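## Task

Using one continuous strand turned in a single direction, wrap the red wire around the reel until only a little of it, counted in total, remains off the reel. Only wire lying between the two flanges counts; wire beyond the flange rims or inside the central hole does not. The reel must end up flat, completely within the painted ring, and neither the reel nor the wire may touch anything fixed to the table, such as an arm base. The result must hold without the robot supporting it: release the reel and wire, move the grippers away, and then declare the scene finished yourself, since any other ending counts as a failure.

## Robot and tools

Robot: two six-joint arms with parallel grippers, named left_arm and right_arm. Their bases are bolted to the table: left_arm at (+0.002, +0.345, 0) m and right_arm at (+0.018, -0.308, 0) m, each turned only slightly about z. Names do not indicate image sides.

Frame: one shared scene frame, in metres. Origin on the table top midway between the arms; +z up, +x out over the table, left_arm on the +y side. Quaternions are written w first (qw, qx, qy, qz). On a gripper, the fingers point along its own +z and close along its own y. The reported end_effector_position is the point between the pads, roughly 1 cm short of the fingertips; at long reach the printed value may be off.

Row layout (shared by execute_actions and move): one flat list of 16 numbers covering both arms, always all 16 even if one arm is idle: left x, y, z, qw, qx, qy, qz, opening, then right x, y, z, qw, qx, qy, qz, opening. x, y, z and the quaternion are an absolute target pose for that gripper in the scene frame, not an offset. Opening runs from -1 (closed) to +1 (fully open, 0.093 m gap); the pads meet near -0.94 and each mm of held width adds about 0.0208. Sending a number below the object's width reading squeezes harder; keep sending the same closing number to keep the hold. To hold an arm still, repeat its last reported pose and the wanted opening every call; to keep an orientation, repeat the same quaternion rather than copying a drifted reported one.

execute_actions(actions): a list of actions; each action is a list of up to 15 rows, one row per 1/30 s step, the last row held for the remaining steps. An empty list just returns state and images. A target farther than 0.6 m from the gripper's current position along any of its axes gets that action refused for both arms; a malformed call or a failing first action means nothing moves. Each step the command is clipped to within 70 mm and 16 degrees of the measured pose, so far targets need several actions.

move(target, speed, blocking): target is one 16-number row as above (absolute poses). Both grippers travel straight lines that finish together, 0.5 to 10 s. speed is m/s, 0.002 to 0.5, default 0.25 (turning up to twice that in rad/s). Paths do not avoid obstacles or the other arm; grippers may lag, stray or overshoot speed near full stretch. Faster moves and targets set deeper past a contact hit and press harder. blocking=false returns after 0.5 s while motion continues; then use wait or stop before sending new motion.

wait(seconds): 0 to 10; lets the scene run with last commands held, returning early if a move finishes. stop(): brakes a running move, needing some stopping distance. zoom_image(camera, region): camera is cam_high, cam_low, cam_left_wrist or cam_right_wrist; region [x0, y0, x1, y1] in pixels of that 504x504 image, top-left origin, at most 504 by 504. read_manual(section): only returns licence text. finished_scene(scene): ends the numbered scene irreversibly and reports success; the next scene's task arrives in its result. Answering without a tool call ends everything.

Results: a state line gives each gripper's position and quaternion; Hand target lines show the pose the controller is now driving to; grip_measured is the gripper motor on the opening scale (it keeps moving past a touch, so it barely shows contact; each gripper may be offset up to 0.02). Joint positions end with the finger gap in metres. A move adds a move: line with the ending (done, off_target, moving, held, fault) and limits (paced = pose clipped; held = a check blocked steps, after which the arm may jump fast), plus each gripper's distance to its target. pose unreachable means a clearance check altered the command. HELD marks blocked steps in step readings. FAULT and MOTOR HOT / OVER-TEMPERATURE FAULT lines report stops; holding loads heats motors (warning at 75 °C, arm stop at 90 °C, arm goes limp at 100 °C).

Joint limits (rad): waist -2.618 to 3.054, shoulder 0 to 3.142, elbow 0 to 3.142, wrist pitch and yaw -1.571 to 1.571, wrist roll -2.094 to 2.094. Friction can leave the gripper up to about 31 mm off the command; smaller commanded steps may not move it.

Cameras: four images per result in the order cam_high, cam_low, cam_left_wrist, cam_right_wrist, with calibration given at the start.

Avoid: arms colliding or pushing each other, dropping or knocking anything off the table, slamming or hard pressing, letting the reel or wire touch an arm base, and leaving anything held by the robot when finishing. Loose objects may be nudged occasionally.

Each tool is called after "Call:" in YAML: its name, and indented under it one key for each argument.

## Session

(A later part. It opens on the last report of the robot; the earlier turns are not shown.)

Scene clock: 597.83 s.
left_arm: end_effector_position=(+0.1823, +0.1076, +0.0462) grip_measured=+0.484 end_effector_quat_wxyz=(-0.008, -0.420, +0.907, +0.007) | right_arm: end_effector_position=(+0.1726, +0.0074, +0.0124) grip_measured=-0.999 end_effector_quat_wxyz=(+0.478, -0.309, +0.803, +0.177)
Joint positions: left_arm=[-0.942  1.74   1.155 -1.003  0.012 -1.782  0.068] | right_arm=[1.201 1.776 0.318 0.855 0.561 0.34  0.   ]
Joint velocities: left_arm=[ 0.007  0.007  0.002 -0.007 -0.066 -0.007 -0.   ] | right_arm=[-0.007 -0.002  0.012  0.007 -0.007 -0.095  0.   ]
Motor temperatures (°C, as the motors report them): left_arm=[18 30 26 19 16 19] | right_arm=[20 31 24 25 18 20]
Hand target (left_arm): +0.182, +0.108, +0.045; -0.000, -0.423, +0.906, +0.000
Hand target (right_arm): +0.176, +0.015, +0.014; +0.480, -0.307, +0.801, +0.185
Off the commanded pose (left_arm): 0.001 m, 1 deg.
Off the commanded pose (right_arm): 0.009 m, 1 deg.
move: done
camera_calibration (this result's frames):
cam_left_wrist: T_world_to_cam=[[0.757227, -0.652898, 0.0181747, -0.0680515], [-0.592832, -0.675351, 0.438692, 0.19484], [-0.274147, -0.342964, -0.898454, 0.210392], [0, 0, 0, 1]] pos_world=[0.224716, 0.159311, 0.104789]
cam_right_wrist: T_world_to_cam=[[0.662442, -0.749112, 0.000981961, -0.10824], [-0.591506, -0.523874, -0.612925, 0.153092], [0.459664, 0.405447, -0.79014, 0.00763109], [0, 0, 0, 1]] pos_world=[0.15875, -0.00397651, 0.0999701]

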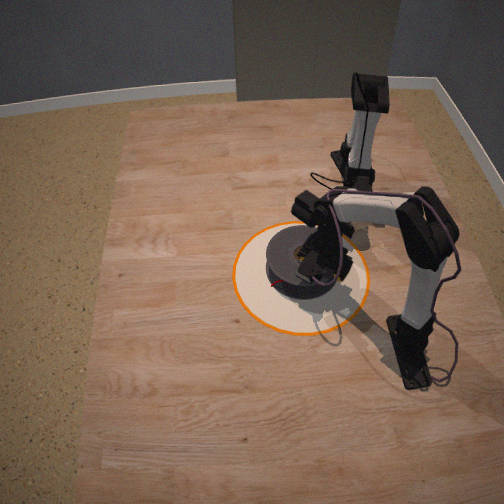

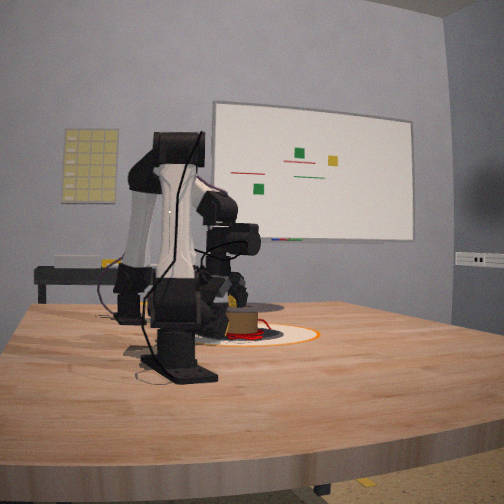

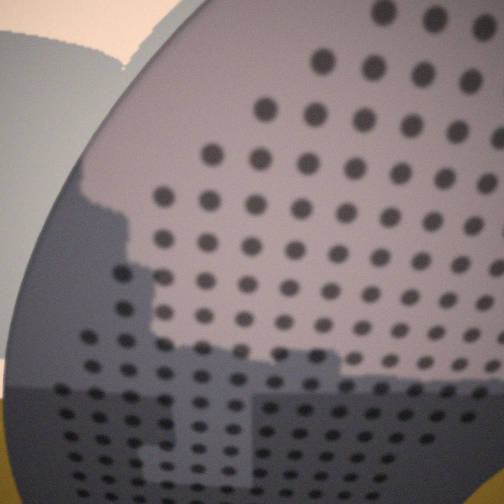

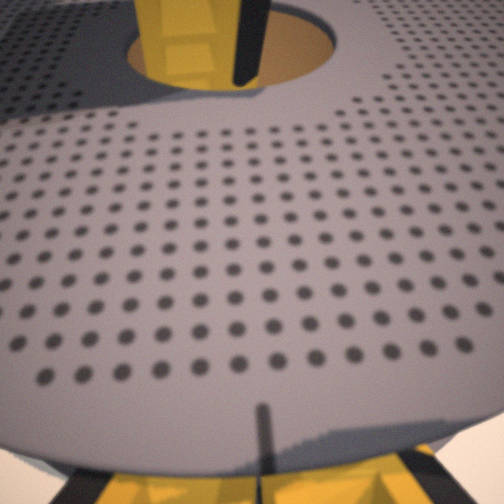

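Call:
execute_actions:
  actions:
    - [[0.1861,0.1119,0.045,0,-0.3827,0.9239,0,0.3,0.176,0.015,0.013,0.4808,-0.3072,0.8003,0.1846,-1],[0.1861,0.1119,0.045,0,-0.3827,0.9239,0,0.3,0.176,0.015,0.013,0.4808,-0.3072,0.8003,0.1846,-1],[0.1861,0.1119,0.045,0,-0.3827,0.9239,0,0.3,0.176,0.015,0.013,0.4808,-0.3072,0.8003,0.1846,-1],[0.1902,0.1156,0.045,0,-0.342,0.94,0,0.3,0.176,0.015,0.013,0.4808,-0.3072,0.8003,0.1846,-1],[0.1902,0.1156,0.045,0,-0.342,0.94,0,0.3,0.176,0.015,0.013,0.4808,-0.3072,0.8003,0.1846,-1],[0.1902,0.1156,0.045,0,-0.342,0.94,0,0.3,0.176,0.015,0.013,0.4808,-0.3072,0.8003,0.1846,-1],[0.1946,0.119,0.045,0,-0.3007,0.9537,0,0.3,0.176,0.015,0.013,0.4808,-0.3072,0.8003,0.1846,-1],[0.1946,0.119,0.045,0,-0.3007,0.9537,0,0.3,0.176,0.015,0.013,0.4808,-0.3072,0.8003,0.1846,-1],[0.1946,0.119,0.045,0,-0.3007,0.9537,0,0.3,0.176,0.015,0.013,0.4808,-0.3072,0.8003,0.1846,-1],[0.1993,0.122,0.045,0,-0.2588,0.9659,0,0.3,0.176,0.015,0.013,0.4808,-0.3072,0.8003,0.1846,-1],[0.1993,0.122,0.045,0,-0.2588,0.9659,0,0.3,0.176,0.015,0.013,0.4808,-0.3072,0.8003,0.1846,-1],[0.1993,0.122,0.045,0,-0.2588,0.9659,0,0.3,0.176,0.015,0.013,0.4808,-0.3072,0.8003,0.1846,-1],[0.2042,0.1246,0.045,0,-0.2164,0.9763,0,0.3,0.176,0.015,0.013,0.4808,-0.3072,0.8003,0.1846,-1]]
    - [[0.2042,0.1246,0.045,0,-0.2164,0.9763,0,0.3,0.176,0.015,0.013,0.4808,-0.3072,0.8003,0.1846,-1],[0.2042,0.1246,0.045,0,-0.2164,0.9763,0,0.3,0.176,0.015,0.013,0.4808,-0.3072,0.8003,0.1846,-1],[0.2093,0.1267,0.045,0,-0.1736,0.9848,0,0.3,0.176,0.015,0.013,0.4808,-0.3072,0.8003,0.1846,-1],[0.2093,0.1267,0.045,0,-0.1736,0.9848,0,0.3,0.176,0.015,0.013,0.4808,-0.3072,0.8003,0.1846,-1],[0.2093,0.1267,0.045,0,-0.1736,0.9848,0,0.3,0.176,0.015,0.013,0.4808,-0.3072,0.8003,0.1846,-1],[0.2146,0.1283,0.045,0,-0.1305,0.9914,0,0.3,0.176,0.015,0.013,0.4808,-0.3072,0.8003,0.1846,-1],[0.2146,0.1283,0.045,0,-0.1305,0.9914,0,0.3,0.176,0.015,0.013,0.4808,-0.3072,0.8003,0.1846,-1],[0.2146,0.1283,0.045,0,-0.1305,0.9914,0,0.3,0.176,0.015,0.013,0.4808,-0.3072,0.8003,0.1846,-1],[0.22,0.1295,0.045,0,-0.0872,0.9962,0,0.3,0.176,0.015,0.013,0.4808,-0.3072,0.8003,0.1846,-1]]

Scene clock: 601.17 s.
left_arm: end_effector_position=(+0.2123, +0.1331, +0.0462) grip_measured=+0.484 end_effector_quat_wxyz=(-0.006, -0.116, +0.993, +0.006) | right_arm: end_effector_position=(+0.1723, +0.0086, +0.0115) grip_measured=-0.999 end_effector_quat_wxyz=(+0.479, -0.310, +0.802, +0.179)
Joint positions: left_arm=[-0.815  1.74   1.155 -1.002  0.002 -1.02   0.068] | right_arm=[1.201 1.788 0.318 0.872 0.558 0.335 0.   ]
Joint velocities: left_arm=[ 0.017 -0.027 -0.022 -0.037 -0.022  0.3    0.   ] | right_arm=[-0.012  0.007  0.017  0.022 -0.081 -0.022  0.   ]
Motor temperatures (°C, as the motors report them): left_arm=[18 31 26 19 16 19] | right_arm=[20 31 24 26 18 20]
Hand target (left_arm): +0.220, +0.129, +0.045; +0.001, -0.088, +0.996, +0.000
Hand target (right_arm): +0.176, +0.015, +0.013; +0.481, -0.307, +0.800, +0.184
Off the commanded pose (left_arm): 0.009 m, 3 deg.
Off the commanded pose (right_arm): 0.008 m, 1 deg.
Step readings (end_effector_position; steps 1 to 15: 1st action; 16 to 30: 2nd action):
0: left_arm (+0.1823, +0.1076, +0.0462) | right_arm (+0.1723, +0.0077, +0.0125)
1: left_arm (+0.1824, +0.1076, +0.0462) | right_arm (+0.1723, +0.0079, +0.0124)
2: left_arm (+0.1826, +0.1078, +0.0462) | right_arm (+0.1724, +0.0080, +0.0121)
4: left_arm (+0.1836, +0.1086, +0.0462) | right_arm (+0.1723, +0.0077, +0.0107)
8: left_arm (+0.1883, +0.1123, +0.0462) | right_arm (+0.1723, +0.0078, +0.0104)
15: left_arm (+0.1983, +0.1207, +0.0462) | right_arm (+0.1723, +0.0086, +0.0115)
16: left_arm (+0.1993, +0.1215, +0.0462) | right_arm (+0.1723, +0.0086, +0.0115)
17: left_arm (+0.2000, +0.1222, +0.0462) | right_arm (+0.1723, +0.0086, +0.0115)
19: left_arm (+0.2020, +0.1239, +0.0462) | right_arm (+0.1723, +0.0086, +0.0115)
23: left_arm (+0.2065, +0.1280, +0.0462) | right_arm (+0.1723, +0.0086, +0.0115)
30: end_effector_position above
camera_calibration (this result's frames):
cam_left_wrist: T_world_to_cam=[[0.221764, -0.974774, 0.0252332, 0.0821398], [-0.878068, -0.188376, 0.439899, 0.225563], [-0.424049, -0.11971, -0.897693, 0.229433], [0, 0, 0, 1]] pos_world=[0.277135, 0.150024, 0.104663]
cam_right_wrist: T_world_to_cam=[[0.665826, -0.746107, 0.0000665247, -0.107804], [-0.588031, -0.524814, -0.615459, 0.152471], [0.459233, 0.40975, -0.788169, 0.00652589], [0, 0, 0, 1]] pos_world=[0.158439, -0.00308809, 0.0989904]

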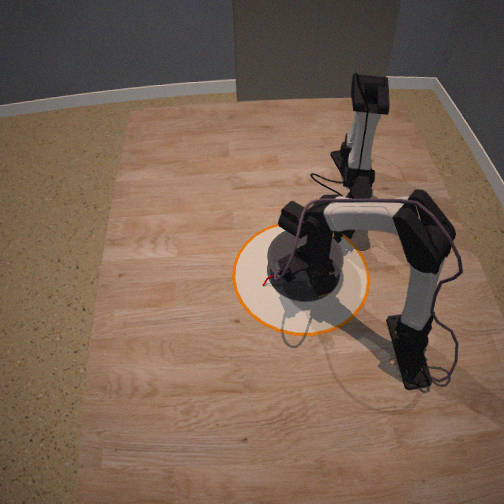

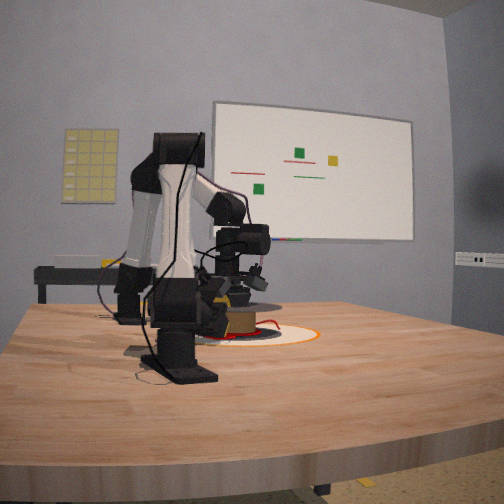

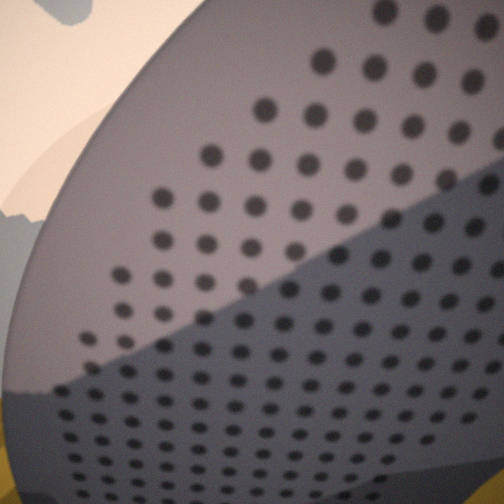

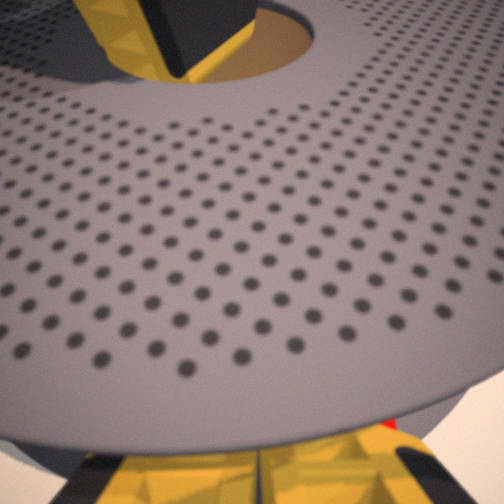

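Call:
zoom_image:
  camera: "cam_high"
  region: [230,200,390,340]

Call:
zoom_image:
  camera: "cam_low"
  region: [180,280,330,360]

Region (230, 200, 390, 340) of cam_high's 504x504 image, scaled by 3.150, with more detail than that image has; it fills the top 441 rows of this view, and the rest is white.

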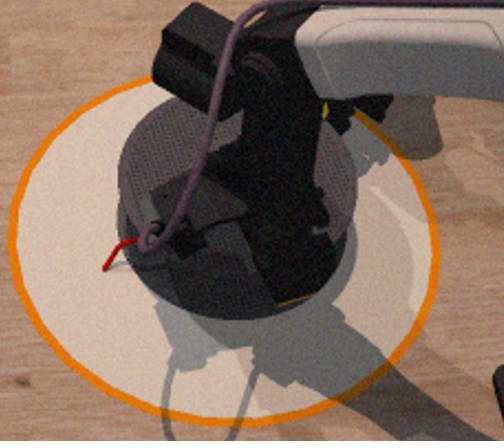

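Region (180, 280, 330, 360) of cam_low's 504x504 image, scaled by 3.360, with more detail than that image has; it fills the top 269 rows of this view, and the rest is white.

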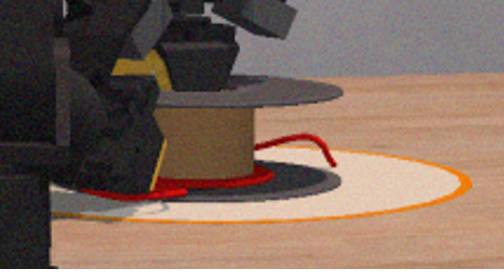

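Call:
zoom_image:
  camera: "cam_low"
  region: [190,310,270,355]

Region (190, 310, 270, 355) of cam_low's 504x504 image, scaled by 6.300, with more detail than that image has; it fills the top 284 rows of this view, and the rest is white.

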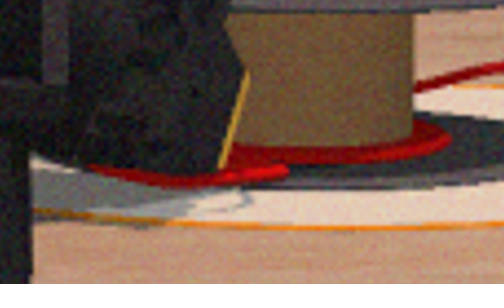

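Call:
move:
  target: [0.22,0.1295,0.045,0,-0.0872,0.9962,0,0.3,0.150,-0.010,0.022,0.4808,-0.3072,0.8003,0.1846,-1]
  speed: 0.08

Call:
move:
  target: [0.22,0.1295,0.045,0,-0.0872,0.9962,0,0.3,0.125,-0.030,0.045,0.4808,-0.3072,0.8003,0.1846,-1]
  speed: 0.1

Scene clock: 606.80 s.
left_arm: end_effector_position=(+0.2126, +0.1333, +0.0462) grip_measured=+0.484 end_effector_quat_wxyz=(-0.005, -0.090, +0.996, +0.006) | right_arm: end_effector_position=(+0.1531, -0.0022, +0.0248) grip_measured=-0.999 end_effector_quat_wxyz=(+0.484, -0.305, +0.798, +0.191)
Joint positions: left_arm=[-0.815  1.74   1.155 -1.001  0.    -0.967  0.068] | right_arm=[1.278 1.672 0.261 0.813 0.618 0.388 0.   ]
Joint velocities: left_arm=[ 0.007  0.012 -0.007 -0.037 -0.037  0.022  0.   ] | right_arm=[ 0.002  0.002  0.002  0.007  0.037 -0.022  0.   ]
Motor temperatures (°C, as the motors report them): left_arm=[18 30 26 19 16 19] | right_arm=[20 31 24 26 18 20]
Hand target (left_arm): +0.220, +0.130, +0.045; +0.000, -0.087, +0.996, +0.000
Hand target (right_arm): +0.151, -0.010, +0.022; +0.482, -0.308, +0.799, +0.184
Off the commanded pose (left_arm): 0.008 m, 1 deg.
Off the commanded pose (right_arm): 0.009 m, 1 deg.
move: done
camera_calibration (this result's frames):
cam_left_wrist: T_world_to_cam=[[0.170127, -0.9851, 0.0252131, 0.0946133], [-0.887126, -0.141967, 0.43915, 0.22166], [-0.429027, -0.0970787, -0.89806, 0.227652], [0, 0, 0, 1]] pos_world=[0.278213, 0.146772, 0.104717]
cam_right_wrist: T_world_to_cam=[[0.668943, -0.743049, -0.0198568, -0.10299], [-0.584576, -0.509399, -0.631493, 0.143583], [0.459115, 0.43404, -0.775127, 0.0300393], [0, 0, 0, 1]] pos_world=[0.139038, -0.0164238, 0.111911]

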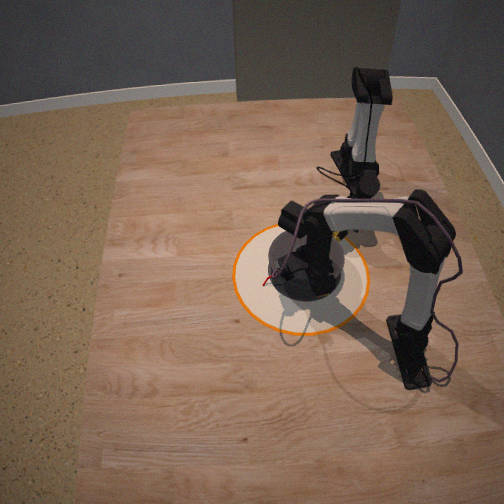

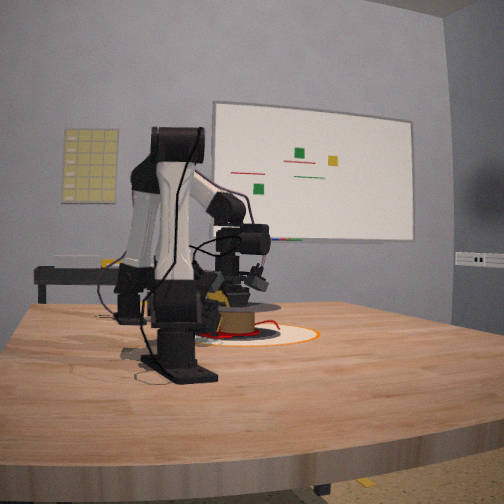

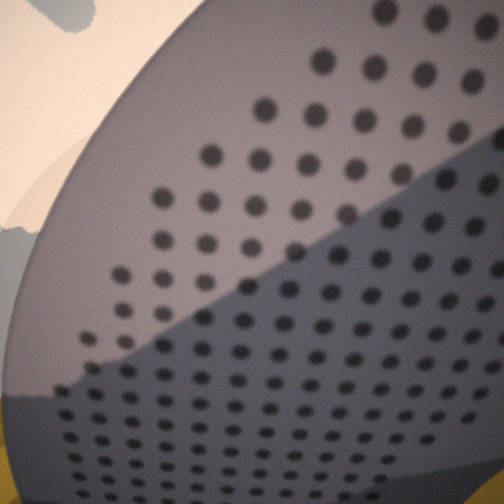

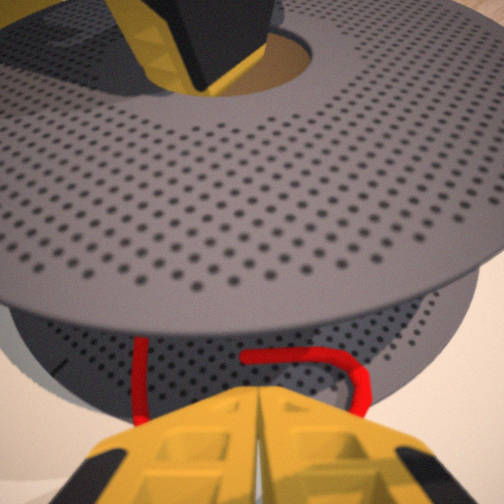

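Scene clock: 607.97 s.
left_arm: end_effector_position=(+0.2126, +0.1333, +0.0462) grip_measured=+0.484 end_effector_quat_wxyz=(-0.005, -0.090, +0.996, +0.006) | right_arm: end_effector_position=(+0.1271, -0.0251, +0.0462) grip_measured=-0.999 end_effector_quat_wxyz=(+0.482, -0.307, +0.799, +0.187)
Joint positions: left_arm=[-0.815  1.74   1.155 -1.001  0.    -0.967  0.068] | right_arm=[1.406 1.399 0.223 0.507 0.721 0.486 0.   ]
Joint velocities: left_arm=[-0.002 -0.002 -0.022  0.095  0.022  0.081  0.001] | right_arm=[ 0.007 -0.002 -0.012 -0.007 -0.066 -0.081  0.   ]
Motor temperatures (°C, as the motors report them): left_arm=[18 30 26 19 16 19] | right_arm=[20 31 24 26 18 20]
Hand target (left_arm): +0.220, +0.129, +0.045; +0.000, -0.087, +0.996, -0.000
Hand target (right_arm): +0.126, -0.030, +0.046; +0.483, -0.308, +0.799, +0.184
Off the commanded pose (left_arm): 0.008 m, 1 deg.
Off the commanded pose (right_arm): 0.005 m, 0 deg.
move: done
camera_calibration (this result's frames):
cam_left_wrist: T_world_to_cam=[[0.170127, -0.9851, 0.0252131, 0.0946133], [-0.887126, -0.141967, 0.43915, 0.22166], [-0.429027, -0.0970787, -0.89806, 0.227652], [0, 0, 0, 1]] pos_world=[0.278213, 0.146772, 0.104717]
cam_right_wrist: T_world_to_cam=[[0.668133, -0.743913, -0.0138056, -0.10236], [-0.586101, -0.514785, -0.625685, 0.130057], [0.458349, 0.426133, -0.779953, 0.0686575], [0, 0, 0, 1]] pos_world=[0.113147, -0.0384528, 0.133511]

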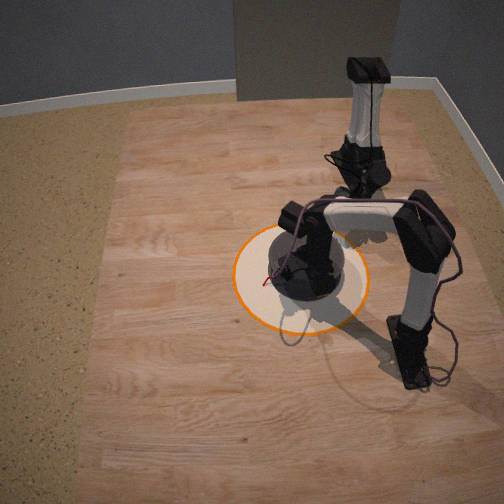

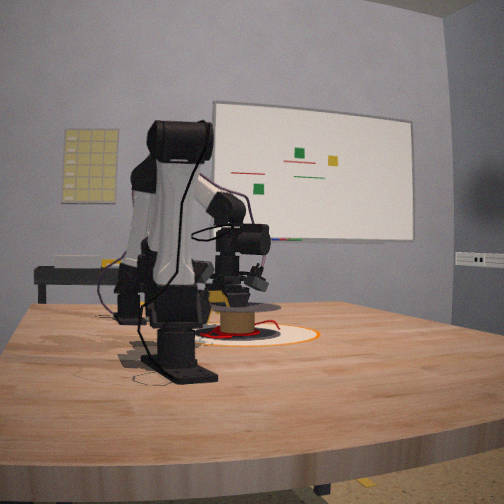

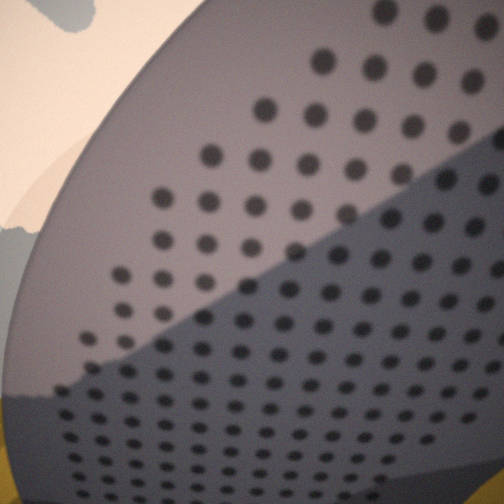

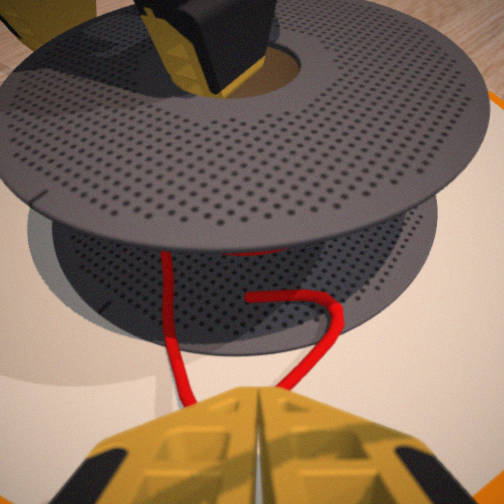

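Call:
move:
  target: [0.2126,0.1333,0.05,0,-0.0872,0.9962,0,1,0.150,-0.085,0.06,0.4668,-0.3623,0.7769,0.2176,-1]
  speed: 0.15

Call:
move:
  target: [0.2126,0.1333,0.108,0,-0.0872,0.9962,0,1,0.175,-0.080,0.06,0.4668,-0.3623,0.7769,0.2176,-1]
  speed: 0.12

Call:
move:
  target: [0.2558,0.126,0.108,0,0.2588,0.9659,0,1,0.175,-0.080,0.06,0.4668,-0.3623,0.7769,0.2176,-1]
  speed: 0.2

Scene clock: 620.37 s.
left_arm: end_effector_position=(+0.2126, +0.1332, +0.0462) grip_measured=+0.991 end_effector_quat_wxyz=(-0.005, -0.090, +0.996, +0.005) | right_arm: end_effector_position=(+0.1485, -0.0834, +0.0584) grip_measured=-0.999 end_effector_quat_wxyz=(+0.464, -0.359, +0.779, +0.219)
Joint positions: left_arm=[-0.815  1.74   1.155 -1.001  0.001 -0.967  0.093] | right_arm=[1.094 0.783 0.026 0.23  0.346 0.203 0.   ]
Joint velocities: left_arm=[ 0.002 -0.012 -0.027 -0.037  0.051  0.081 -0.001] | right_arm=[-0.012  0.007  0.002  0.007  0.022 -0.037  0.   ]
Motor temperatures (°C, as the motors report them): left_arm=[18 30 27 19 16 19] | right_arm=[20 31 23 26 18 20]
Hand target (left_arm): +0.213, +0.133, +0.050; +0.000, -0.087, +0.996, +0.000
Hand target (right_arm): +0.149, -0.084, +0.060; +0.464, -0.360, +0.779, +0.221
Off the commanded pose (left_arm): 0.004 m, 1 deg.
Off the commanded pose (right_arm): 0.003 m, 1 deg.
move: done
camera_calibration (this result's frames):
cam_left_wrist: T_world_to_cam=[[0.169757, -0.985149, 0.0257479, 0.0945614], [-0.887177, -0.141395, 0.439232, 0.221594], [-0.429068, -0.0974057, -0.898005, 0.227698], [0, 0, 0, 1]] pos_world=[0.278238, 0.146668, 0.104708]
cam_right_wrist: T_world_to_cam=[[0.76093, -0.648607, -0.0171491, -0.165487], [-0.517159, -0.590333, -0.619721, 0.103332], [0.391832, 0.480433, -0.784635, 0.10782], [0, 0, 0, 1]] pos_world=[0.137116, -0.0981359, 0.145798]

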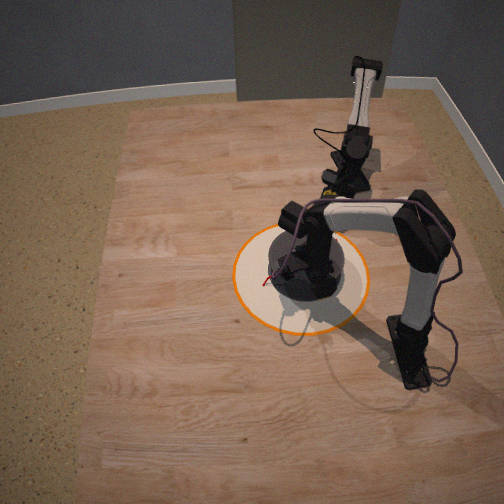

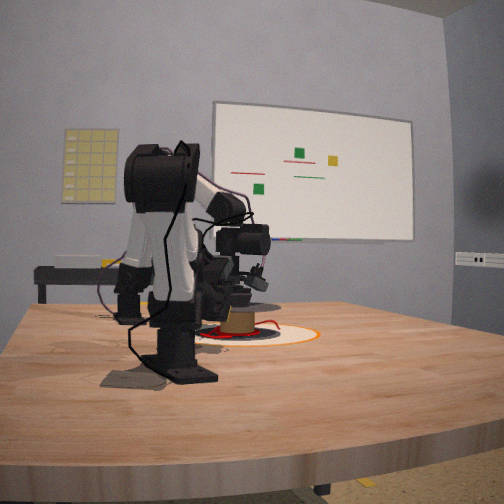

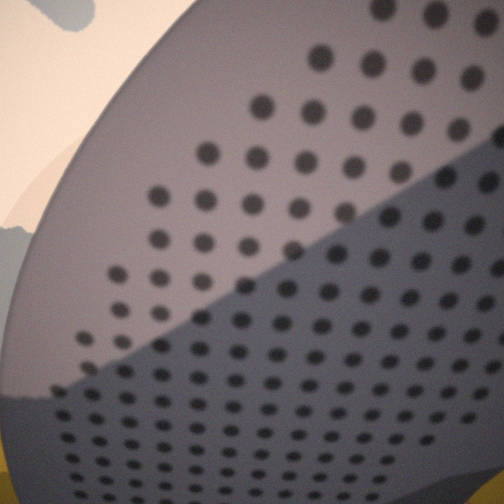

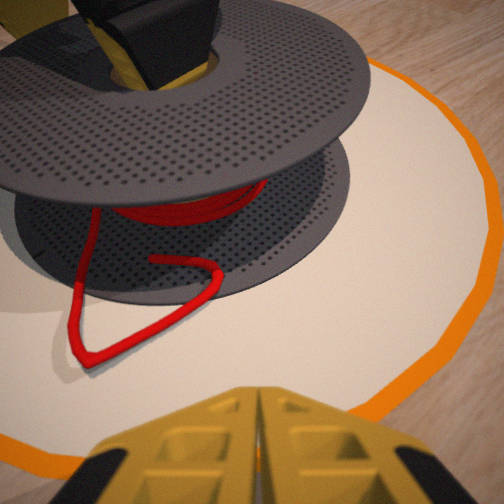

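Scene clock: 621.47 s.
left_arm: end_effector_position=(+0.2123, +0.1335, +0.0986) grip_measured=+0.991 end_effector_quat_wxyz=(-0.006, -0.090, +0.996, +0.006) | right_arm: end_effector_position=(+0.1701, -0.0864, +0.0517) grip_measured=-0.999 end_effector_quat_wxyz=(+0.459, -0.363, +0.783, +0.212)
Joint positions: left_arm=[-0.815  1.692  1.315 -1.21   0.001 -0.967  0.093] | right_arm=[0.919 0.899 0.026 0.351 0.195 0.111 0.   ]
Joint velocities: left_arm=[-0.027 -0.007 -0.002  0.022  0.066 -0.022  0.001] | right_arm=[ 0.002  0.002  0.007 -0.022 -0.022 -0.066  0.   ]
Motor temperatures (°C, as the motors report them): left_arm=[18 30 27 19 16 19] | right_arm=[20 31 24 26 18 20]
Hand target (left_arm): +0.213, +0.133, +0.108; -0.000, -0.087, +0.996, +0.000
Hand target (right_arm): +0.174, -0.080, +0.060; +0.465, -0.361, +0.778, +0.220
Off the commanded pose (left_arm): 0.009 m, 1 deg.
Off the commanded pose (right_arm): 0.012 m, 1 deg.
move: off_target (right_arm)
camera_calibration (this result's frames):
cam_left_wrist: T_world_to_cam=[[0.169791, -0.985183, 0.024188, 0.0936838], [-0.886585, -0.141989, 0.440234, 0.19824], [-0.430277, -0.0961924, -0.897557, 0.274686], [0, 0, 0, 1]] pos_world=[0.278041, 0.146866, 0.157008]
cam_right_wrist: T_world_to_cam=[[0.760528, -0.649243, -0.00899472, -0.184459], [-0.521164, -0.602115, -0.604852, 0.107444], [0.38728, 0.464694, -0.796287, 0.0956027], [0, 0, 0, 1]] pos_world=[0.159257, -0.099491, 0.139456]

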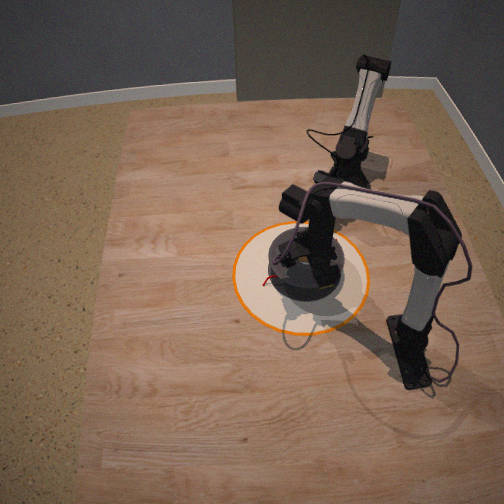

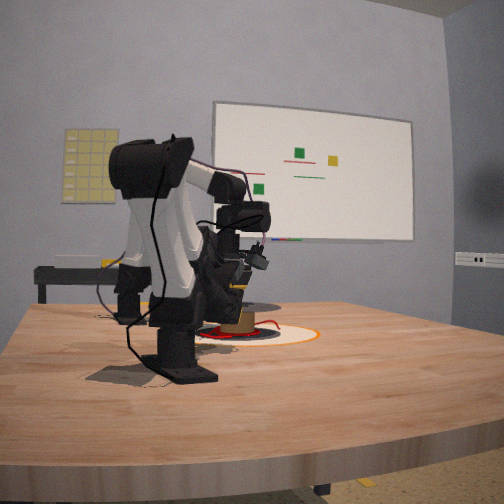

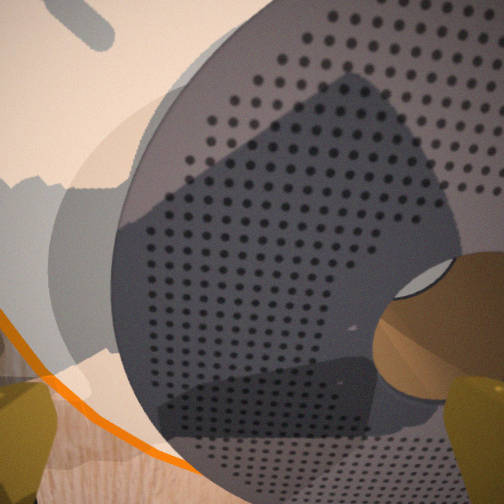

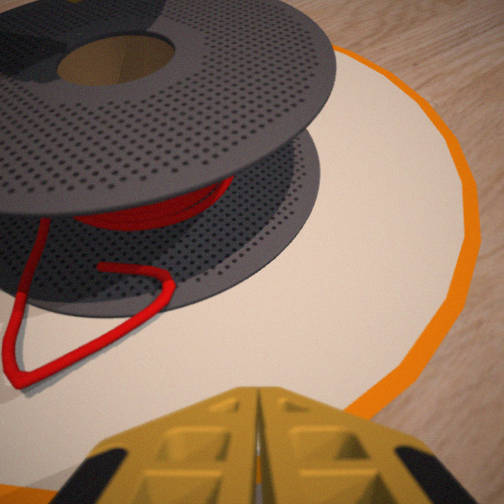

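Scene clock: 623.77 s.
left_arm: end_effector_position=(+0.2531, +0.1236, +0.1098) grip_measured=+0.991 end_effector_quat_wxyz=(+0.008, +0.259, +0.966, -0.004) | right_arm: end_effector_position=(+0.1706, -0.0855, +0.0536) grip_measured=-0.999 end_effector_quat_wxyz=(+0.462, -0.364, +0.780, +0.213)
Joint positions: left_arm=[-0.749  1.794  1.479 -1.238  0.001 -0.198  0.093] | right_arm=[0.919 0.899 0.026 0.36  0.195 0.104 0.   ]
Joint velocities: left_arm=[-0.002  0.012  0.002 -0.037 -0.051  0.037  0.   ] | right_arm=[-0.002  0.002 -0.002 -0.037  0.007  0.066  0.   ]
Motor temperatures (°C, as the motors report them): left_arm=[18 30 27 19 16 19] | right_arm=[20 30 24 26 18 20]
Hand target (left_arm): +0.256, +0.125, +0.108; +0.001, +0.259, +0.966, -0.000
Hand target (right_arm): +0.175, -0.080, +0.060; +0.467, -0.362, +0.777, +0.218
Off the commanded pose (left_arm): 0.004 m, 1 deg.
Off the commanded pose (right_arm): 0.010 m, 1 deg.
move: done
camera_calibration (this result's frames):
cam_left_wrist: T_world_to_cam=[[-0.508048, -0.86032, 0.0416759, 0.230969], [-0.774663, 0.477546, 0.414545, 0.125934], [-0.376544, 0.178324, -0.909074, 0.255071], [0, 0, 0, 1]] pos_world=[0.310945, 0.0930826, 0.170048]
cam_right_wrist: T_world_to_cam=[[0.762629, -0.646814, -0.005382, -0.184541], [-0.514073, -0.601028, -0.61196, 0.108698], [0.392589, 0.469465, -0.790871, 0.0956897], [0, 0, 0, 1]] pos_world=[0.159048, -0.0989559, 0.141204]

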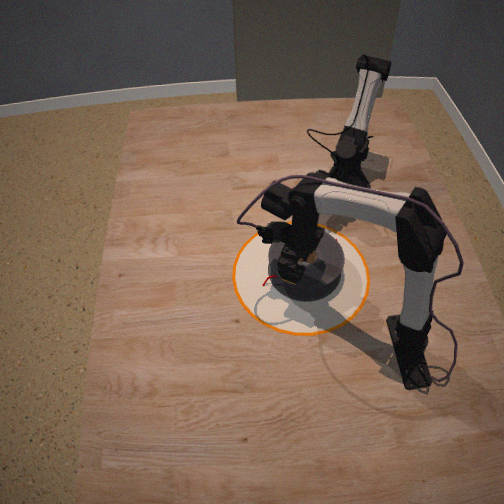

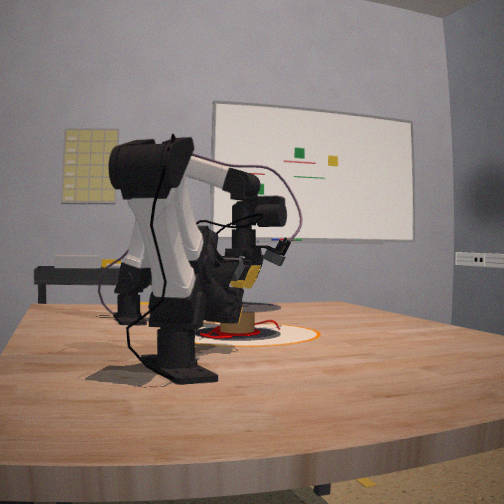

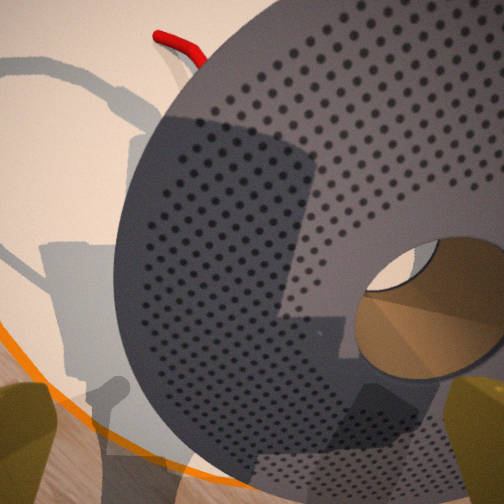

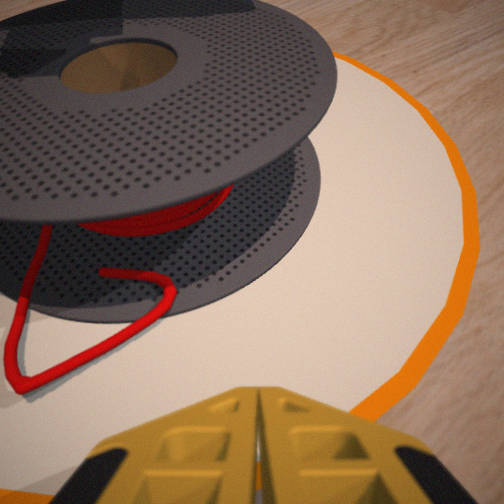

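Call:
move:
  target: [0.2558,0.126,0.043,0,0.2588,0.9659,0,1,0.175,-0.080,0.06,0.4668,-0.3623,0.7769,0.2176,-1]
  speed: 0.1

Call:
move:
  target: [0.2558,0.126,0.045,0,0.2588,0.9659,0,0.3,0.175,-0.080,0.06,0.4668,-0.3623,0.7769,0.2176,-1]
  speed: 0.1

Scene clock: 625.80 s.
left_arm: end_effector_position=(+0.2534, +0.1234, +0.0505) grip_measured=+0.991 end_effector_quat_wxyz=(+0.003, +0.261, +0.965, -0.002) | right_arm: end_effector_position=(+0.1706, -0.0855, +0.0536) grip_measured=-0.999 end_effector_quat_wxyz=(+0.462, -0.364, +0.780, +0.213)
Joint positions: left_arm=[-0.749  1.847  1.307 -1.024  0.001 -0.194  0.093] | right_arm=[0.919 0.899 0.026 0.36  0.195 0.104 0.   ]
Joint velocities: left_arm=[-0.007  0.002  0.002  0.037 -0.037  0.051 -0.   ] | right_arm=[-0.002  0.002  0.007  0.037  0.007  0.081  0.   ]
Motor temperatures (°C, as the motors report them): left_arm=[18 30 27 19 16 19] | right_arm=[20 30 24 26 18 20]
Hand target (left_arm): +0.256, +0.126, +0.043; +0.000, +0.259, +0.966, -0.000
Hand target (right_arm): +0.175, -0.080, +0.060; +0.467, -0.362, +0.777, +0.217
Off the commanded pose (left_arm): 0.008 m, 0 deg.
Off the commanded pose (right_arm): 0.010 m, 1 deg.
move: done
camera_calibration (this result's frames):
cam_left_wrist: T_world_to_cam=[[-0.511634, -0.858295, 0.0395019, 0.234132], [-0.768888, 0.477888, 0.424776, 0.14886], [-0.38346, 0.186957, -0.904436, 0.201785], [0, 0, 0, 1]] pos_world=[0.311623, 0.0920904, 0.110021]
cam_right_wrist: T_world_to_cam=[[0.762749, -0.646675, -0.00504765, -0.184567], [-0.513806, -0.601254, -0.611961, 0.108634], [0.392705, 0.469366, -0.790872, 0.0956616], [0, 0, 0, 1]] pos_world=[0.159028, -0.0989391, 0.141204]

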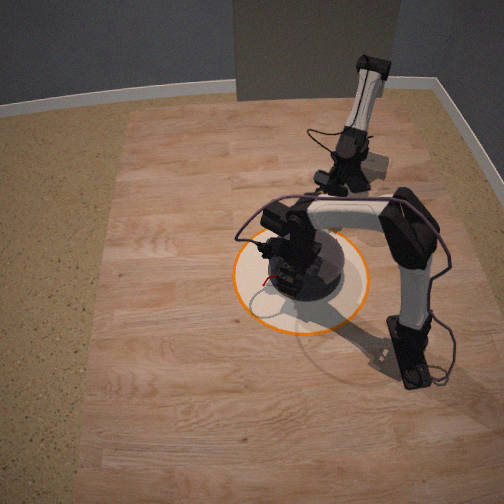

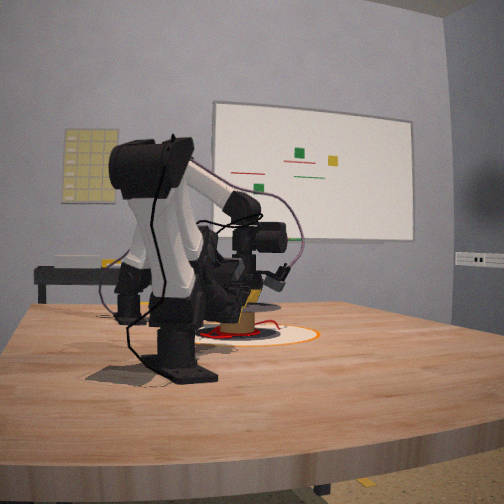

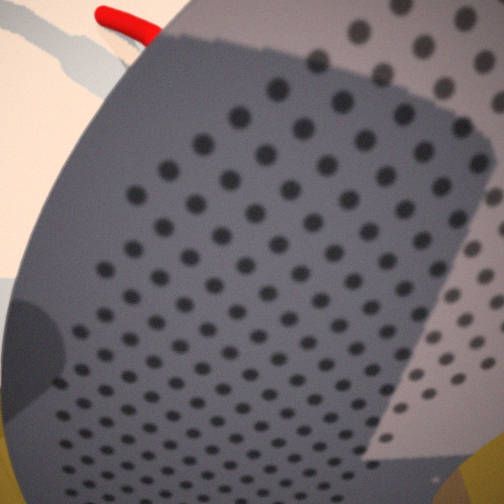

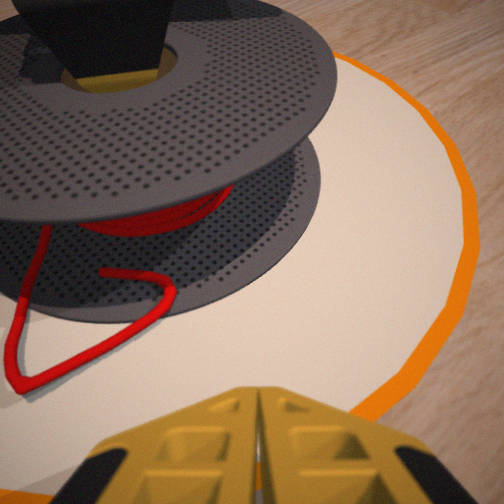

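Scene clock: 626.50 s.
left_arm: end_effector_position=(+0.2536, +0.1236, +0.0505) grip_measured=+0.464 end_effector_quat_wxyz=(+0.003, +0.261, +0.965, -0.001) | right_arm: end_effector_position=(+0.1706, -0.0855, +0.0536) grip_measured=-0.999 end_effector_quat_wxyz=(+0.462, -0.364, +0.780, +0.213)
Joint positions: left_arm=[-0.749  1.847  1.307 -1.024 -0.001 -0.194  0.067] | right_arm=[0.919 0.899 0.026 0.36  0.195 0.104 0.   ]
Joint velocities: left_arm=[-0.022  0.017 -0.027  0.037  0.022  0.022 -0.   ] | right_arm=[-0.007  0.002  0.002 -0.051  0.022 -0.022  0.   ]
Motor temperatures (°C, as the motors report them): left_arm=[18 30 27 19 16 19] | right_arm=[20 30 24 26 18 20]
Hand target (left_arm): +0.256, +0.126, +0.045; +0.000, +0.259, +0.966, +0.000
Hand target (right_arm): +0.175, -0.080, +0.060; +0.467, -0.362, +0.777, +0.218
Off the commanded pose (left_arm): 0.006 m, 0 deg.
Off the commanded pose (right_arm): 0.010 m, 1 deg.
move: done
camera_calibration (this result's frames):
cam_left_wrist: T_world_to_cam=[[-0.511672, -0.858357, 0.0376283, 0.234559], [-0.769429, 0.47727, 0.42449, 0.149137], [-0.382323, 0.188247, -0.90465, 0.201384], [0, 0, 0, 1]] pos_world=[0.311761, 0.092247, 0.110049]
cam_right_wrist: T_world_to_cam=[[0.762749, -0.646675, -0.00504765, -0.184567], [-0.513806, -0.601254, -0.611961, 0.108634], [0.392705, 0.469366, -0.790872, 0.0956616], [0, 0, 0, 1]] pos_world=[0.159028, -0.0989391, 0.141204]

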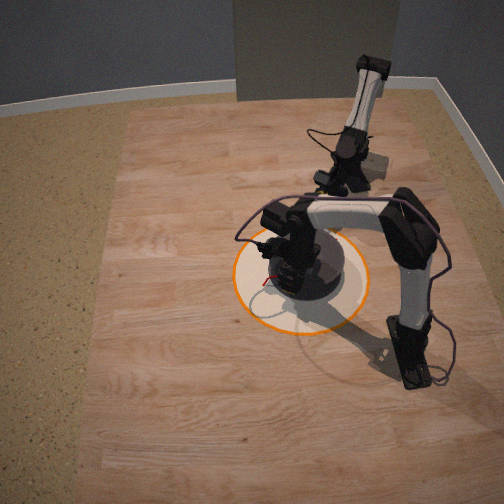

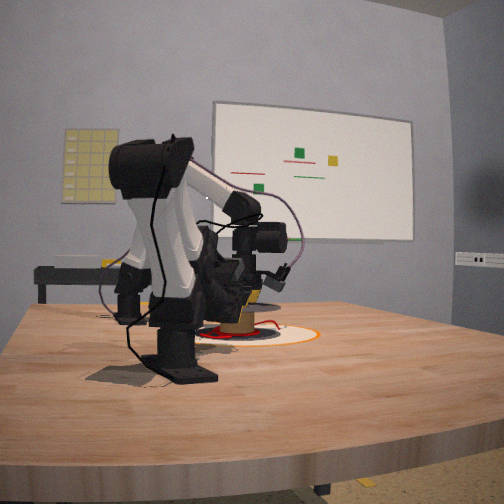

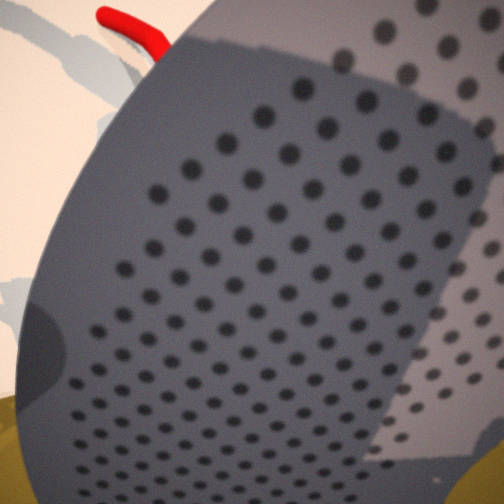

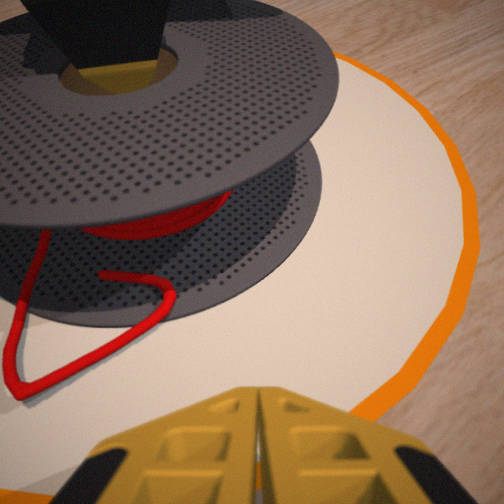

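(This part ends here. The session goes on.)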